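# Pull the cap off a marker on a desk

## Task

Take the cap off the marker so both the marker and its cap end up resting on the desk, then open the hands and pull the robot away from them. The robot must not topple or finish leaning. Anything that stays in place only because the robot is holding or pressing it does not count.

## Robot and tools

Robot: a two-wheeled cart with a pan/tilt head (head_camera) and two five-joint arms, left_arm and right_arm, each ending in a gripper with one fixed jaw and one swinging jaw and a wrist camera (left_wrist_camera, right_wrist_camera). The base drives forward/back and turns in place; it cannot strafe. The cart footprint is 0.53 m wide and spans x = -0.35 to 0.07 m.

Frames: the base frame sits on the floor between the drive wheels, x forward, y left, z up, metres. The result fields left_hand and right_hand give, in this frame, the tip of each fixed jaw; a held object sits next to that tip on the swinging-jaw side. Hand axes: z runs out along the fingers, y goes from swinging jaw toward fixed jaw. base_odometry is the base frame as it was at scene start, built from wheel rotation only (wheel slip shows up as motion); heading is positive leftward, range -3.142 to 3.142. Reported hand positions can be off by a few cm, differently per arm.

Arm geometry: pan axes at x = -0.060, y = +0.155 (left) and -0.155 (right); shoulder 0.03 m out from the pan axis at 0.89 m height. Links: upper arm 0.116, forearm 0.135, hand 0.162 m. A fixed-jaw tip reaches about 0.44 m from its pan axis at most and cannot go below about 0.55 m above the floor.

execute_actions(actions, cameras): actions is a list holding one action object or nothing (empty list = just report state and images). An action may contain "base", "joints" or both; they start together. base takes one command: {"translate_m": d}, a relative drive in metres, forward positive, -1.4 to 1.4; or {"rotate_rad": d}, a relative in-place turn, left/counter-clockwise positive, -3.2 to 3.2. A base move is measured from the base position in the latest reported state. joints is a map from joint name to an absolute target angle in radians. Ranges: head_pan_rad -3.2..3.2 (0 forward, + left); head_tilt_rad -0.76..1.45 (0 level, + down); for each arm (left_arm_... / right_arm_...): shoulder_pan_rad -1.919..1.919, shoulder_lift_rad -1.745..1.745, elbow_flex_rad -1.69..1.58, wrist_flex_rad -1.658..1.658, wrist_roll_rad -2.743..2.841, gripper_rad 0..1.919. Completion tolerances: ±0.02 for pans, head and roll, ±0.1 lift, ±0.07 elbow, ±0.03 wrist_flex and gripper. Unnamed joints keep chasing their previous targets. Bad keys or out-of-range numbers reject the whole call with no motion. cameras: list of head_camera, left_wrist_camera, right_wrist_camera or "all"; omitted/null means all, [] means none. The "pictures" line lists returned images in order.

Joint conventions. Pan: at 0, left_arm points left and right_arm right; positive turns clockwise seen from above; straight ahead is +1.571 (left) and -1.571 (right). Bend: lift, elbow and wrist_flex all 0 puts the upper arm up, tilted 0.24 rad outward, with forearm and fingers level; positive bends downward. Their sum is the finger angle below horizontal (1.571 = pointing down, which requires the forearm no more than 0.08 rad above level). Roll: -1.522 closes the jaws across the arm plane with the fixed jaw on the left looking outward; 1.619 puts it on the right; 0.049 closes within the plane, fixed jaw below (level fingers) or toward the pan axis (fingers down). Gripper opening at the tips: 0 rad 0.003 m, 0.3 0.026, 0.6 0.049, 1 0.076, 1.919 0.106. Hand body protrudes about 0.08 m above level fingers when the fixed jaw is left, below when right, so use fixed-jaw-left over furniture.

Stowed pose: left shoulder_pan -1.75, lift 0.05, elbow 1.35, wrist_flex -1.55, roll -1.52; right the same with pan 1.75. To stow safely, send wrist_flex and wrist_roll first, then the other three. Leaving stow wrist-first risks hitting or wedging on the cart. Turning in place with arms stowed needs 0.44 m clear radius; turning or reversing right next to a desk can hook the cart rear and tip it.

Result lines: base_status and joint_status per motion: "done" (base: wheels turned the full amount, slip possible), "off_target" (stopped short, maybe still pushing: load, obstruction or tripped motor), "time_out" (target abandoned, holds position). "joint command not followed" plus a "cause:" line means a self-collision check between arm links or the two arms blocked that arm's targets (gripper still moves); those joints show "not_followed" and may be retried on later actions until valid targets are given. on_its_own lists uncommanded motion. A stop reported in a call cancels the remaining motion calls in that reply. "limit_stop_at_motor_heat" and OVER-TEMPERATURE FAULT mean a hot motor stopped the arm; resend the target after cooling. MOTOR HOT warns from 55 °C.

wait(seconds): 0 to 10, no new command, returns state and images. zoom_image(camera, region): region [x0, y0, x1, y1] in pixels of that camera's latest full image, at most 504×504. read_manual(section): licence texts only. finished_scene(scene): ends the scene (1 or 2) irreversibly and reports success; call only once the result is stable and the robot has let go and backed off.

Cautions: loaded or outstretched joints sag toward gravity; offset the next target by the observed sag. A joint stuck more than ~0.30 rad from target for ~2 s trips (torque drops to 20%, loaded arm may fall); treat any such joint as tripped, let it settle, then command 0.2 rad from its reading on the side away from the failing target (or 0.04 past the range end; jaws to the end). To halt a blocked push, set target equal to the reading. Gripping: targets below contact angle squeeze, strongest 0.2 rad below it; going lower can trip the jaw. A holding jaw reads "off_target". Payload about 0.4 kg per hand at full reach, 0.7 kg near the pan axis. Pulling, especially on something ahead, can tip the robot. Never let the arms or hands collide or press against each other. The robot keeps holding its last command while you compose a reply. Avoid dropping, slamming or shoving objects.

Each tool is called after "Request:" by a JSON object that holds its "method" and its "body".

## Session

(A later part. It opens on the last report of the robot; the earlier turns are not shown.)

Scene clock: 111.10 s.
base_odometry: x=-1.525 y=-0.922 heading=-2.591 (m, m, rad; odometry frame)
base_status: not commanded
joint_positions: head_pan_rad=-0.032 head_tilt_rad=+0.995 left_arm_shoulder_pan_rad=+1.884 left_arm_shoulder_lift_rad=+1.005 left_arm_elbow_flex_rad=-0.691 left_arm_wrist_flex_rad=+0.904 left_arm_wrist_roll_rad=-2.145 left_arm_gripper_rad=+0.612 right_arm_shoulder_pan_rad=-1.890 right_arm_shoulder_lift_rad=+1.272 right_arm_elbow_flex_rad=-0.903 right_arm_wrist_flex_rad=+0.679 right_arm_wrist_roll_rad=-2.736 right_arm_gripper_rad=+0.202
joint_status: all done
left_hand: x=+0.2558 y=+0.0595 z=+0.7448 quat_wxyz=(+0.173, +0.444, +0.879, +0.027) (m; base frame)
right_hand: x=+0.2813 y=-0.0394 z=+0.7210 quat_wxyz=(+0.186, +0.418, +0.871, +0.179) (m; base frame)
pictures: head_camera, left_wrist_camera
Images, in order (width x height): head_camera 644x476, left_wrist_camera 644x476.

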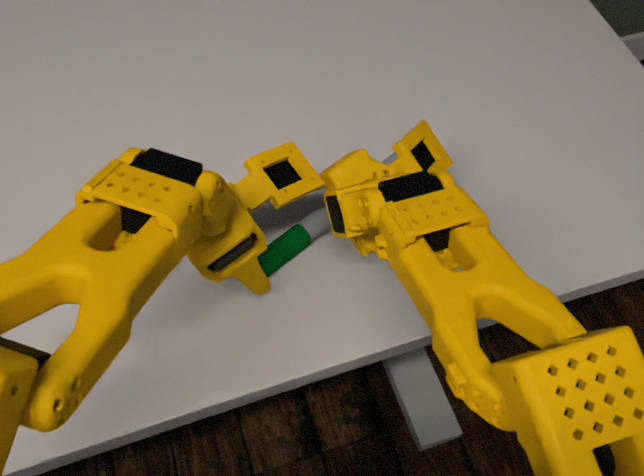

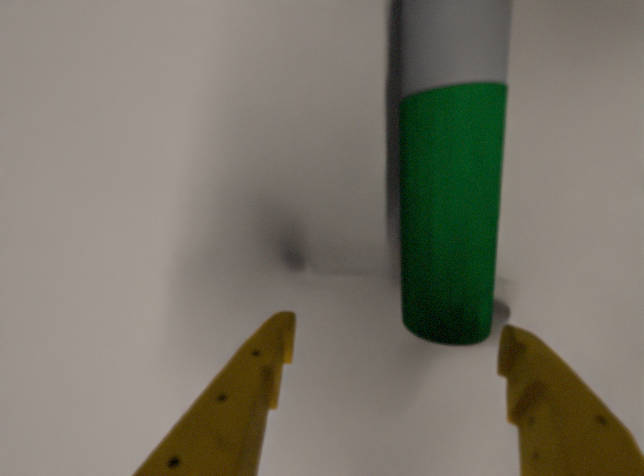

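Request:
{"method": "execute_actions", "body": {"actions": [{"joints":{"left_arm_shoulder_pan_rad":1.6,"left_arm_shoulder_lift_rad":0.7,"left_arm_elbow_flex_rad":-0.55,"left_arm_wrist_flex_rad":1.2}}], "cameras": []}}

Request:
{"method": "execute_actions", "body": {"actions": [{"joints":{"right_arm_shoulder_lift_rad":1.1,"right_arm_elbow_flex_rad":-0.74,"right_arm_wrist_flex_rad":0.85}}], "cameras": []}}

Request:
{"method": "execute_actions", "body": {"actions": [{"joints":{"right_arm_gripper_rad":0.45}}], "cameras": []}}

Request:
{"method": "execute_actions", "body": {"actions": [{"joints":{"right_arm_shoulder_lift_rad":0.95,"right_arm_elbow_flex_rad":-0.85,"right_arm_wrist_flex_rad":0.95}}], "cameras": []}}

Request:
{"method": "execute_actions", "body": {"actions": [{"base":{"rotate_rad":-0.11},"joints":{"right_arm_wrist_roll_rad":-2.63}}], "cameras": ["head_camera","right_wrist_camera"]}}

Scene clock: 123.13 s.
base_odometry: x=-1.525 y=-0.922 heading=-2.591 (m, m, rad; odometry frame)
base_status: not commanded
joint_positions: head_pan_rad=-0.032 head_tilt_rad=+0.995 left_arm_shoulder_pan_rad=+1.611 left_arm_shoulder_lift_rad=+0.752 left_arm_elbow_flex_rad=-0.547 left_arm_wrist_flex_rad=+1.194 left_arm_wrist_roll_rad=-2.145 left_arm_gripper_rad=+0.612 right_arm_shoulder_pan_rad=-1.890 right_arm_shoulder_lift_rad=+1.272 right_arm_elbow_flex_rad=-0.903 right_arm_wrist_flex_rad=+0.679 right_arm_wrist_roll_rad=-2.736 right_arm_gripper_rad=+0.202
joint_status: all done
left_hand: x=+0.2327 y=+0.1497 z=+0.7772 quat_wxyz=(+0.082, +0.324, +0.942, +0.025) (m; base frame)
right_hand: x=+0.2813 y=-0.0394 z=+0.7210 quat_wxyz=(+0.186, +0.418, +0.871, +0.179) (m; base frame)
pictures: none
No camera images: the call's "cameras" was empty. Leave "cameras" out to get every camera's image.

Scene clock: 123.97 s.
base_odometry: x=-1.525 y=-0.922 heading=-2.591 (m, m, rad; odometry frame)
base_status: not commanded
joint_positions: head_pan_rad=-0.032 head_tilt_rad=+0.995 left_arm_shoulder_pan_rad=+1.611 left_arm_shoulder_lift_rad=+0.752 left_arm_elbow_flex_rad=-0.547 left_arm_wrist_flex_rad=+1.194 left_arm_wrist_roll_rad=-2.145 left_arm_gripper_rad=+0.612 right_arm_shoulder_pan_rad=-1.890 right_arm_shoulder_lift_rad=+1.131 right_arm_elbow_flex_rad=-0.746 right_arm_wrist_flex_rad=+0.836 right_arm_wrist_roll_rad=-2.736 right_arm_gripper_rad=+0.201
joint_status: all done
left_hand: x=+0.2327 y=+0.1497 z=+0.7772 quat_wxyz=(+0.082, +0.324, +0.942, +0.025) (m; base frame)
right_hand: x=+0.2555 y=-0.0479 z=+0.7225 quat_wxyz=(+0.126, +0.426, +0.888, +0.121) (m; base frame)
pictures: none
No camera images: the call's "cameras" was empty. Leave "cameras" out to get every camera's image.

Scene clock: 124.77 s.
base_odometry: x=-1.525 y=-0.922 heading=-2.591 (m, m, rad; odometry frame)
base_status: not commanded
joint_positions: head_pan_rad=-0.032 head_tilt_rad=+0.995 left_arm_shoulder_pan_rad=+1.611 left_arm_shoulder_lift_rad=+0.752 left_arm_elbow_flex_rad=-0.547 left_arm_wrist_flex_rad=+1.194 left_arm_wrist_roll_rad=-2.145 left_arm_gripper_rad=+0.612 right_arm_shoulder_pan_rad=-1.891 right_arm_shoulder_lift_rad=+1.113 right_arm_elbow_flex_rad=-0.743 right_arm_wrist_flex_rad=+0.837 right_arm_wrist_roll_rad=-2.736 right_arm_gripper_rad=+0.434
joint_status: all done
left_hand: x=+0.2327 y=+0.1497 z=+0.7772 quat_wxyz=(+0.082, +0.324, +0.942, +0.025) (m; base frame)
right_hand: x=+0.2575 y=-0.0467 z=+0.7274 quat_wxyz=(+0.130, +0.425, +0.887, +0.126) (m; base frame)
pictures: none
No camera images: the call's "cameras" was empty. Leave "cameras" out to get every camera's image.

Scene clock: 125.53 s.
base_odometry: x=-1.525 y=-0.922 heading=-2.591 (m, m, rad; odometry frame)
base_status: not commanded
joint_positions: head_pan_rad=-0.032 head_tilt_rad=+0.995 left_arm_shoulder_pan_rad=+1.611 left_arm_shoulder_lift_rad=+0.752 left_arm_elbow_flex_rad=-0.547 left_arm_wrist_flex_rad=+1.194 left_arm_wrist_roll_rad=-2.145 left_arm_gripper_rad=+0.612 right_arm_shoulder_pan_rad=-1.891 right_arm_shoulder_lift_rad=+1.018 right_arm_elbow_flex_rad=-0.816 right_arm_wrist_flex_rad=+0.946 right_arm_wrist_roll_rad=-2.736 right_arm_gripper_rad=+0.439
joint_status: all done
left_hand: x=+0.2327 y=+0.1497 z=+0.7772 quat_wxyz=(+0.082, +0.324, +0.942, +0.025) (m; base frame)
right_hand: x=+0.2680 y=-0.0432 z=+0.7639 quat_wxyz=(+0.151, +0.422, +0.882, +0.146) (m; base frame)
pictures: none
No camera images: the call's "cameras" was empty. Leave "cameras" out to get every camera's image.

Scene clock: 126.33 s.
base_odometry: x=-1.525 y=-0.922 heading=-2.702 (m, m, rad; odometry frame)
base_status: done
joint_positions: head_pan_rad=-0.032 head_tilt_rad=+0.995 left_arm_shoulder_pan_rad=+1.608 left_arm_shoulder_lift_rad=+0.752 left_arm_elbow_flex_rad=-0.547 left_arm_wrist_flex_rad=+1.194 left_arm_wrist_roll_rad=-2.145 left_arm_gripper_rad=+0.612 right_arm_shoulder_pan_rad=-1.891 right_arm_shoulder_lift_rad=+1.018 right_arm_elbow_flex_rad=-0.816 right_arm_wrist_flex_rad=+0.946 right_arm_wrist_roll_rad=-2.638 right_arm_gripper_rad=+0.439
joint_status: all done
left_hand: x=+0.2327 y=+0.1506 z=+0.7772 quat_wxyz=(+0.082, +0.323, +0.943, +0.025) (m; base frame)
right_hand: x=+0.2675 y=-0.0426 z=+0.7638 quat_wxyz=(+0.158, +0.379, +0.901, +0.138) (m; base frame)
pictures: head_camera, right_wrist_camera
Images, in order (width x height): head_camera 644x476, right_wrist_camera 644x476.

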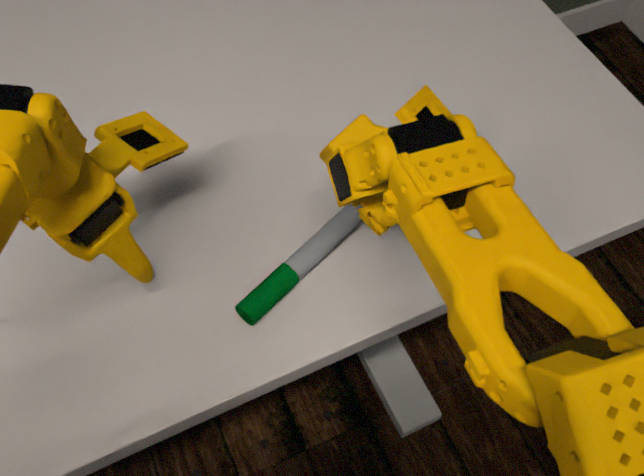

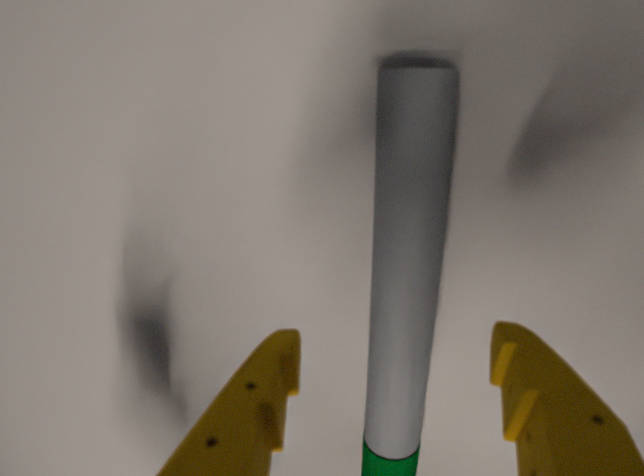

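Descend to the earlier grip pose and close.

Request:
{"method": "execute_actions", "body": {"actions": [{"joints":{"right_arm_shoulder_lift_rad":1.27,"right_arm_elbow_flex_rad":-0.9,"right_arm_wrist_flex_rad":0.7,"right_arm_gripper_rad":0.4}}], "cameras": ["right_wrist_camera"]}}

Request:
{"method": "execute_actions", "body": {"actions": [{"joints":{"right_arm_gripper_rad":0.0,"left_arm_shoulder_pan_rad":1.9,"left_arm_shoulder_lift_rad":0.8,"left_arm_elbow_flex_rad":-0.55,"left_arm_wrist_flex_rad":1.1}}]}}

Scene clock: 131.70 s.
base_odometry: x=-1.525 y=-0.922 heading=-2.702 (m, m, rad; odometry frame)
base_status: not commanded
joint_positions: head_pan_rad=-0.032 head_tilt_rad=+0.995 left_arm_shoulder_pan_rad=+1.608 left_arm_shoulder_lift_rad=+0.752 left_arm_elbow_flex_rad=-0.547 left_arm_wrist_flex_rad=+1.194 left_arm_wrist_roll_rad=-2.145 left_arm_gripper_rad=+0.612 right_arm_shoulder_pan_rad=-1.891 right_arm_shoulder_lift_rad=+1.243 right_arm_elbow_flex_rad=-0.900 right_arm_wrist_flex_rad=+0.702 right_arm_wrist_roll_rad=-2.636 right_arm_gripper_rad=+0.406
joint_status: all done
left_hand: x=+0.2327 y=+0.1506 z=+0.7772 quat_wxyz=(+0.082, +0.323, +0.943, +0.025) (m; base frame)
right_hand: x=+0.2818 y=-0.0378 z=+0.7278 quat_wxyz=(+0.196, +0.373, +0.891, +0.171) (m; base frame)
pictures: right_wrist_camera
Images, in order (width x height): right_wrist_camera 644x476.

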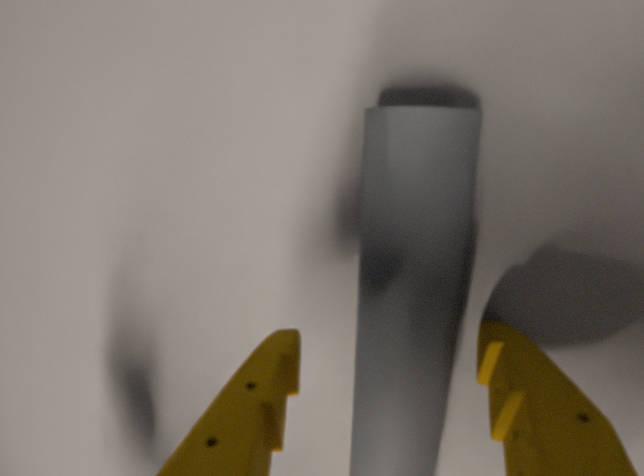

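Scene clock: 132.63 s.
base_odometry: x=-1.525 y=-0.922 heading=-2.702 (m, m, rad; odometry frame)
base_status: not commanded
joint_positions: head_pan_rad=-0.032 head_tilt_rad=+0.995 left_arm_shoulder_pan_rad=+1.884 left_arm_shoulder_lift_rad=+0.821 left_arm_elbow_flex_rad=-0.547 left_arm_wrist_flex_rad=+1.110 left_arm_wrist_roll_rad=-2.145 left_arm_gripper_rad=+0.612 right_arm_shoulder_pan_rad=-1.891 right_arm_shoulder_lift_rad=+1.265 right_arm_elbow_flex_rad=-0.900 right_arm_wrist_flex_rad=+0.702 right_arm_wrist_roll_rad=-2.636 right_arm_gripper_rad=+0.201
joint_status: right_arm_gripper_rad off_target (ended at +0.201, target +0.000); the others done
joint sent to its limit — the command would take left_arm_shoulder_pan_rad past its upper limit, so that joint was sent only as far as its limit.
left_hand: x=+0.2248 y=+0.0695 z=+0.7617 quat_wxyz=(+0.092, +0.449, +0.889, +0.014) (m; base frame)
right_hand: x=+0.2783 y=-0.0390 z=+0.7208 quat_wxyz=(+0.188, +0.374, +0.893, +0.164) (m; base frame)
pictures: head_camera, left_wrist_camera, right_wrist_camera
Images, in order (width x height): head_camera 644x476, left_wrist_camera 644x476, right_wrist_camera 644x476.

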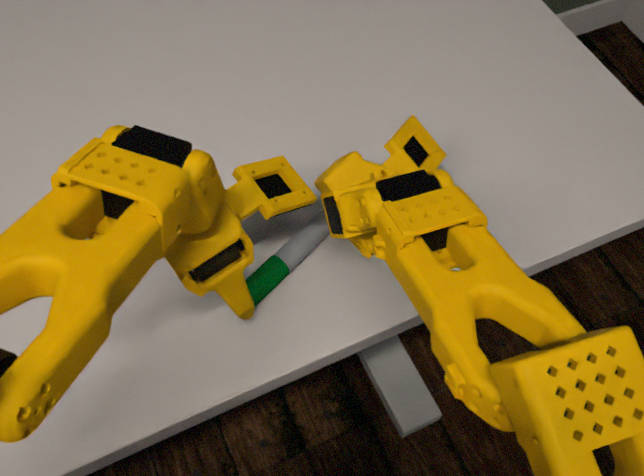

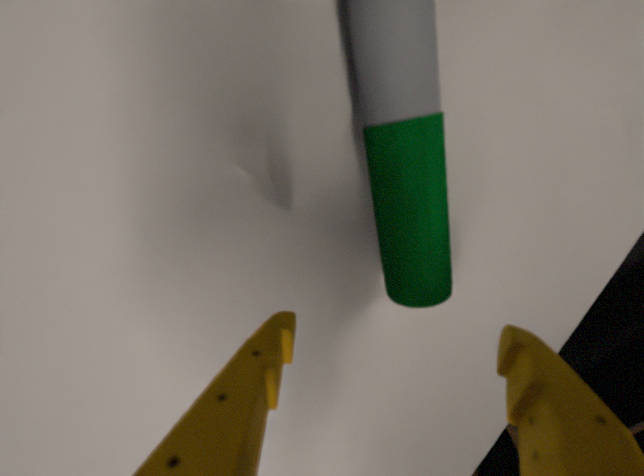

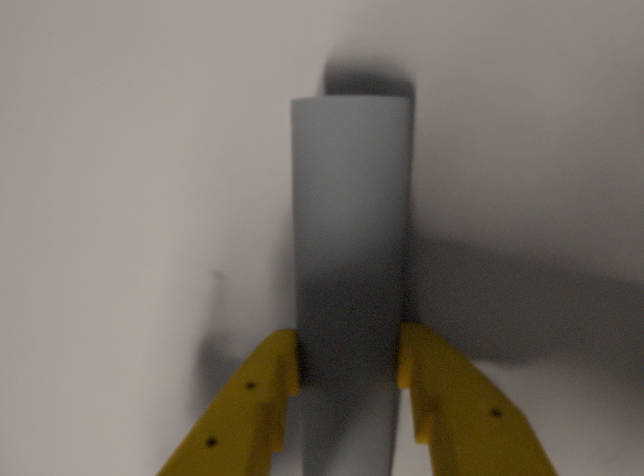

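Request:
{"method": "execute_actions", "body": {"actions": [{"joints":{"right_arm_wrist_roll_rad":-2.74,"left_arm_shoulder_lift_rad":0.98,"left_arm_elbow_flex_rad":-0.62,"left_arm_wrist_flex_rad":0.95}}], "cameras": ["head_camera","left_wrist_camera"]}}

Scene clock: 136.57 s.
base_odometry: x=-1.525 y=-0.922 heading=-2.702 (m, m, rad; odometry frame)
base_status: not commanded
joint_positions: head_pan_rad=-0.032 head_tilt_rad=+0.995 left_arm_shoulder_pan_rad=+1.884 left_arm_shoulder_lift_rad=+0.978 left_arm_elbow_flex_rad=-0.605 left_arm_wrist_flex_rad=+0.964 left_arm_wrist_roll_rad=-2.145 left_arm_gripper_rad=+0.612 right_arm_shoulder_pan_rad=-1.891 right_arm_shoulder_lift_rad=+1.265 right_arm_elbow_flex_rad=-0.900 right_arm_wrist_flex_rad=+0.701 right_arm_wrist_roll_rad=-2.730 right_arm_gripper_rad=+0.201
joint_status: all done
left_hand: x=+0.2355 y=+0.0661 z=+0.7343 quat_wxyz=(+0.115, +0.448, +0.886, +0.018) (m; base frame)
right_hand: x=+0.2790 y=-0.0395 z=+0.7210 quat_wxyz=(+0.180, +0.416, +0.874, +0.173) (m; base frame)
pictures: head_camera, left_wrist_camera
Images, in order (width x height): head_camera 644x476, left_wrist_camera 644x476.

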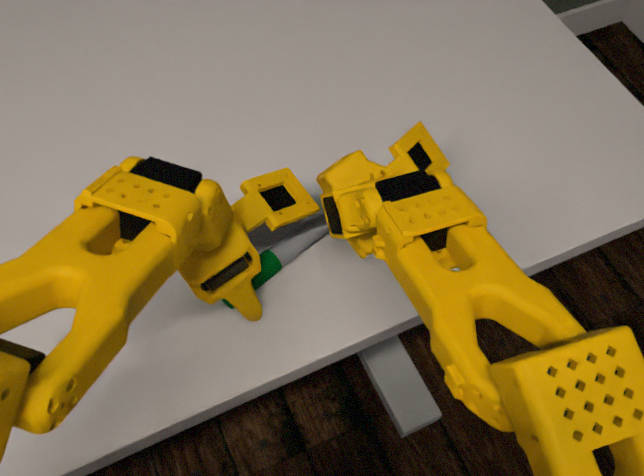

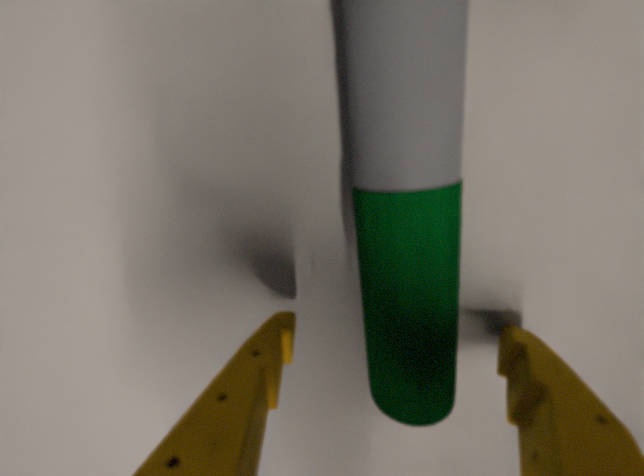

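Good. Close.

Request:
{"method": "execute_actions", "body": {"actions": [{"joints":{"left_arm_gripper_rad":0.35,"left_arm_shoulder_lift_rad":1.03}}], "cameras": []}}

Request:
{"method": "execute_actions", "body": {"actions": [{"joints":{"left_arm_gripper_rad":0.0}}], "cameras": ["left_wrist_camera"]}}

Scene clock: 140.03 s.
base_odometry: x=-1.525 y=-0.922 heading=-2.702 (m, m, rad; odometry frame)
base_status: not commanded
joint_positions: head_pan_rad=-0.032 head_tilt_rad=+0.995 left_arm_shoulder_pan_rad=+1.893 left_arm_shoulder_lift_rad=+0.990 left_arm_elbow_flex_rad=-0.621 left_arm_wrist_flex_rad=+0.962 left_arm_wrist_roll_rad=-2.145 left_arm_gripper_rad=+0.369 right_arm_shoulder_pan_rad=-1.891 right_arm_shoulder_lift_rad=+1.265 right_arm_elbow_flex_rad=-0.900 right_arm_wrist_flex_rad=+0.701 right_arm_wrist_roll_rad=-2.736 right_arm_gripper_rad=+0.201
joint_status: all done
left_hand: x=+0.2359 y=+0.0629 z=+0.7335 quat_wxyz=(+0.118, +0.452, +0.884, +0.018) (m; base frame)
right_hand: x=+0.2790 y=-0.0395 z=+0.7211 quat_wxyz=(+0.180, +0.418, +0.873, +0.174) (m; base frame)
pictures: none
No camera images: the call's "cameras" was empty. Leave "cameras" out to get every camera's image.

Scene clock: 140.73 s.
base_odometry: x=-1.525 y=-0.922 heading=-2.702 (m, m, rad; odometry frame)
base_status: not commanded
joint_positions: head_pan_rad=-0.032 head_tilt_rad=+0.995 left_arm_shoulder_pan_rad=+1.896 left_arm_shoulder_lift_rad=+0.996 left_arm_elbow_flex_rad=-0.621 left_arm_wrist_flex_rad=+0.962 left_arm_wrist_roll_rad=-2.145 left_arm_gripper_rad=+0.218 right_arm_shoulder_pan_rad=-1.891 right_arm_shoulder_lift_rad=+1.265 right_arm_elbow_flex_rad=-0.900 right_arm_wrist_flex_rad=+0.699 right_arm_wrist_roll_rad=-2.739 right_arm_gripper_rad=+0.201
joint_status: left_arm_gripper_rad off_target (ended at +0.218, target +0.000)
left_hand: x=+0.2347 y=+0.0623 z=+0.7318 quat_wxyz=(+0.115, +0.453, +0.884, +0.017) (m; base frame)
right_hand: x=+0.2793 y=-0.0395 z=+0.7212 quat_wxyz=(+0.180, +0.420, +0.872, +0.174) (m; base frame)
pictures: left_wrist_camera
Images, in order (width x height): left_wrist_camera 644x476.

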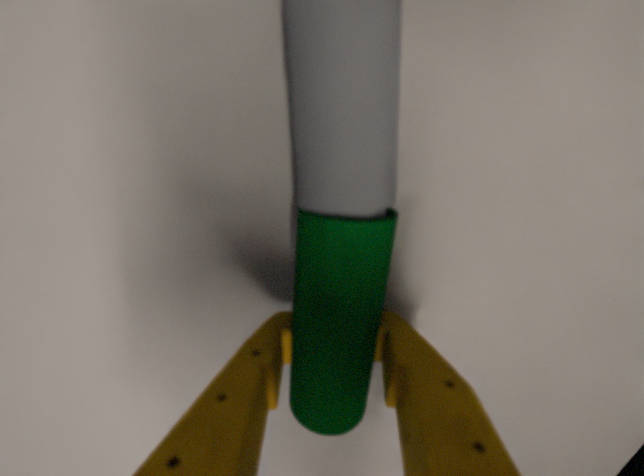

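Request:
{"method": "execute_actions", "body": {"actions": [{"joints":{"right_arm_shoulder_pan_rad":-1.66,"right_arm_wrist_roll_rad":-2.52}}], "cameras": ["head_camera"]}}

Scene clock: 145.03 s.
base_odometry: x=-1.525 y=-0.922 heading=-2.702 (m, m, rad; odometry frame)
base_status: not commanded
joint_positions: head_pan_rad=-0.032 head_tilt_rad=+0.995 left_arm_shoulder_pan_rad=+1.896 left_arm_shoulder_lift_rad=+0.996 left_arm_elbow_flex_rad=-0.621 left_arm_wrist_flex_rad=+0.956 left_arm_wrist_roll_rad=-2.145 left_arm_gripper_rad=+0.217 right_arm_shoulder_pan_rad=-1.683 right_arm_shoulder_lift_rad=+1.269 right_arm_elbow_flex_rad=-0.906 right_arm_wrist_flex_rad=+0.696 right_arm_wrist_roll_rad=-2.531 right_arm_gripper_rad=+0.199
joint_status: right_arm_shoulder_pan_rad off_target (ended at -1.682, target -1.660); the others done
left_hand: x=+0.2356 y=+0.0620 z=+0.7321 quat_wxyz=(+0.118, +0.453, +0.883, +0.018) (m; base frame)
right_hand: x=+0.2957 y=-0.1108 z=+0.7209 quat_wxyz=(+0.214, +0.419, +0.872, +0.134) (m; base frame)
pictures: head_camera
Images, in order (width x height): head_camera 644x476.

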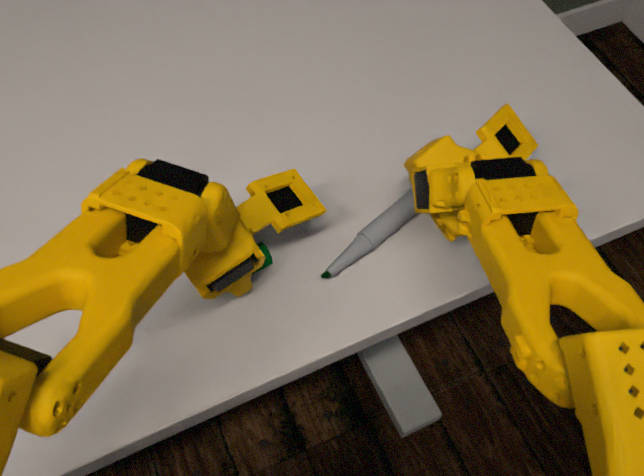

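Request:
{"method": "execute_actions", "body": {"actions": [{"joints":{"right_arm_gripper_rad":0.45,"left_arm_gripper_rad":0.45}}], "cameras": []}}

Request:
{"method": "execute_actions", "body": {"actions": [{"joints":{"right_arm_shoulder_lift_rad":0.6,"right_arm_wrist_flex_rad":1.3,"left_arm_shoulder_lift_rad":0.4,"left_arm_wrist_flex_rad":1.5,"left_arm_shoulder_pan_rad":1.6}}], "cameras": ["head_camera"]}}

Scene clock: 150.17 s.
base_odometry: x=-1.525 y=-0.922 heading=-2.702 (m, m, rad; odometry frame)
base_status: not commanded
joint_positions: head_pan_rad=-0.032 head_tilt_rad=+0.995 left_arm_shoulder_pan_rad=+1.895 left_arm_shoulder_lift_rad=+0.996 left_arm_elbow_flex_rad=-0.631 left_arm_wrist_flex_rad=+0.952 left_arm_wrist_roll_rad=-2.145 left_arm_gripper_rad=+0.431 right_arm_shoulder_pan_rad=-1.683 right_arm_shoulder_lift_rad=+1.257 right_arm_elbow_flex_rad=-0.912 right_arm_wrist_flex_rad=+0.696 right_arm_wrist_roll_rad=-2.526 right_arm_gripper_rad=+0.428
joint_status: all done
left_hand: x=+0.2384 y=+0.0616 z=+0.7341 quat_wxyz=(+0.125, +0.452, +0.883, +0.019) (m; base frame)
right_hand: x=+0.2989 y=-0.1104 z=+0.7262 quat_wxyz=(+0.222, +0.416, +0.871, +0.139) (m; base frame)
pictures: none
No camera images: the call's "cameras" was empty. Leave "cameras" out to get every camera's image.

Scene clock: 151.40 s.
base_odometry: x=-1.525 y=-0.922 heading=-2.702 (m, m, rad; odometry frame)
base_status: not commanded
joint_positions: head_pan_rad=-0.032 head_tilt_rad=+0.995 left_arm_shoulder_pan_rad=+1.609 left_arm_shoulder_lift_rad=+0.447 left_arm_elbow_flex_rad=-0.614 left_arm_wrist_flex_rad=+1.493 left_arm_wrist_roll_rad=-2.145 left_arm_gripper_rad=+0.438 right_arm_shoulder_pan_rad=-1.672 right_arm_shoulder_lift_rad=+0.663 right_arm_elbow_flex_rad=-0.891 right_arm_wrist_flex_rad=+1.296 right_arm_wrist_roll_rad=-2.526 right_arm_gripper_rad=+0.439
joint_status: all done
left_hand: x=+0.2197 y=+0.1506 z=+0.8563 quat_wxyz=(+0.117, +0.322, +0.939, +0.035) (m; base frame)
right_hand: x=+0.2729 y=-0.1169 z=+0.8634 quat_wxyz=(+0.211, +0.423, +0.872, +0.130) (m; base frame)
pictures: head_camera
Images, in order (width x height): head_camera 644x476.

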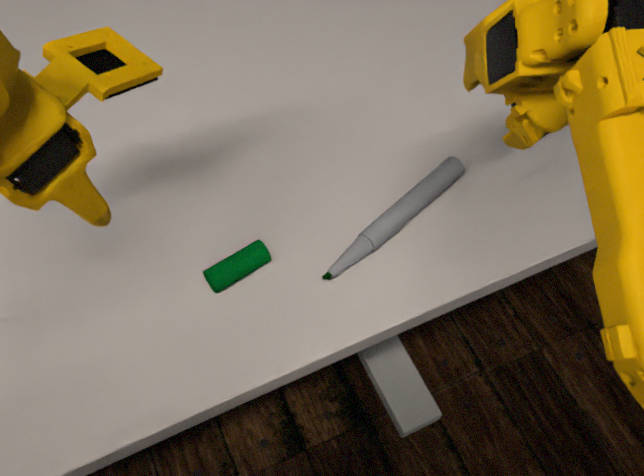

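Request:
{"method": "finished_scene", "body": {"scene": 2}}

The scene is finished: the task was done.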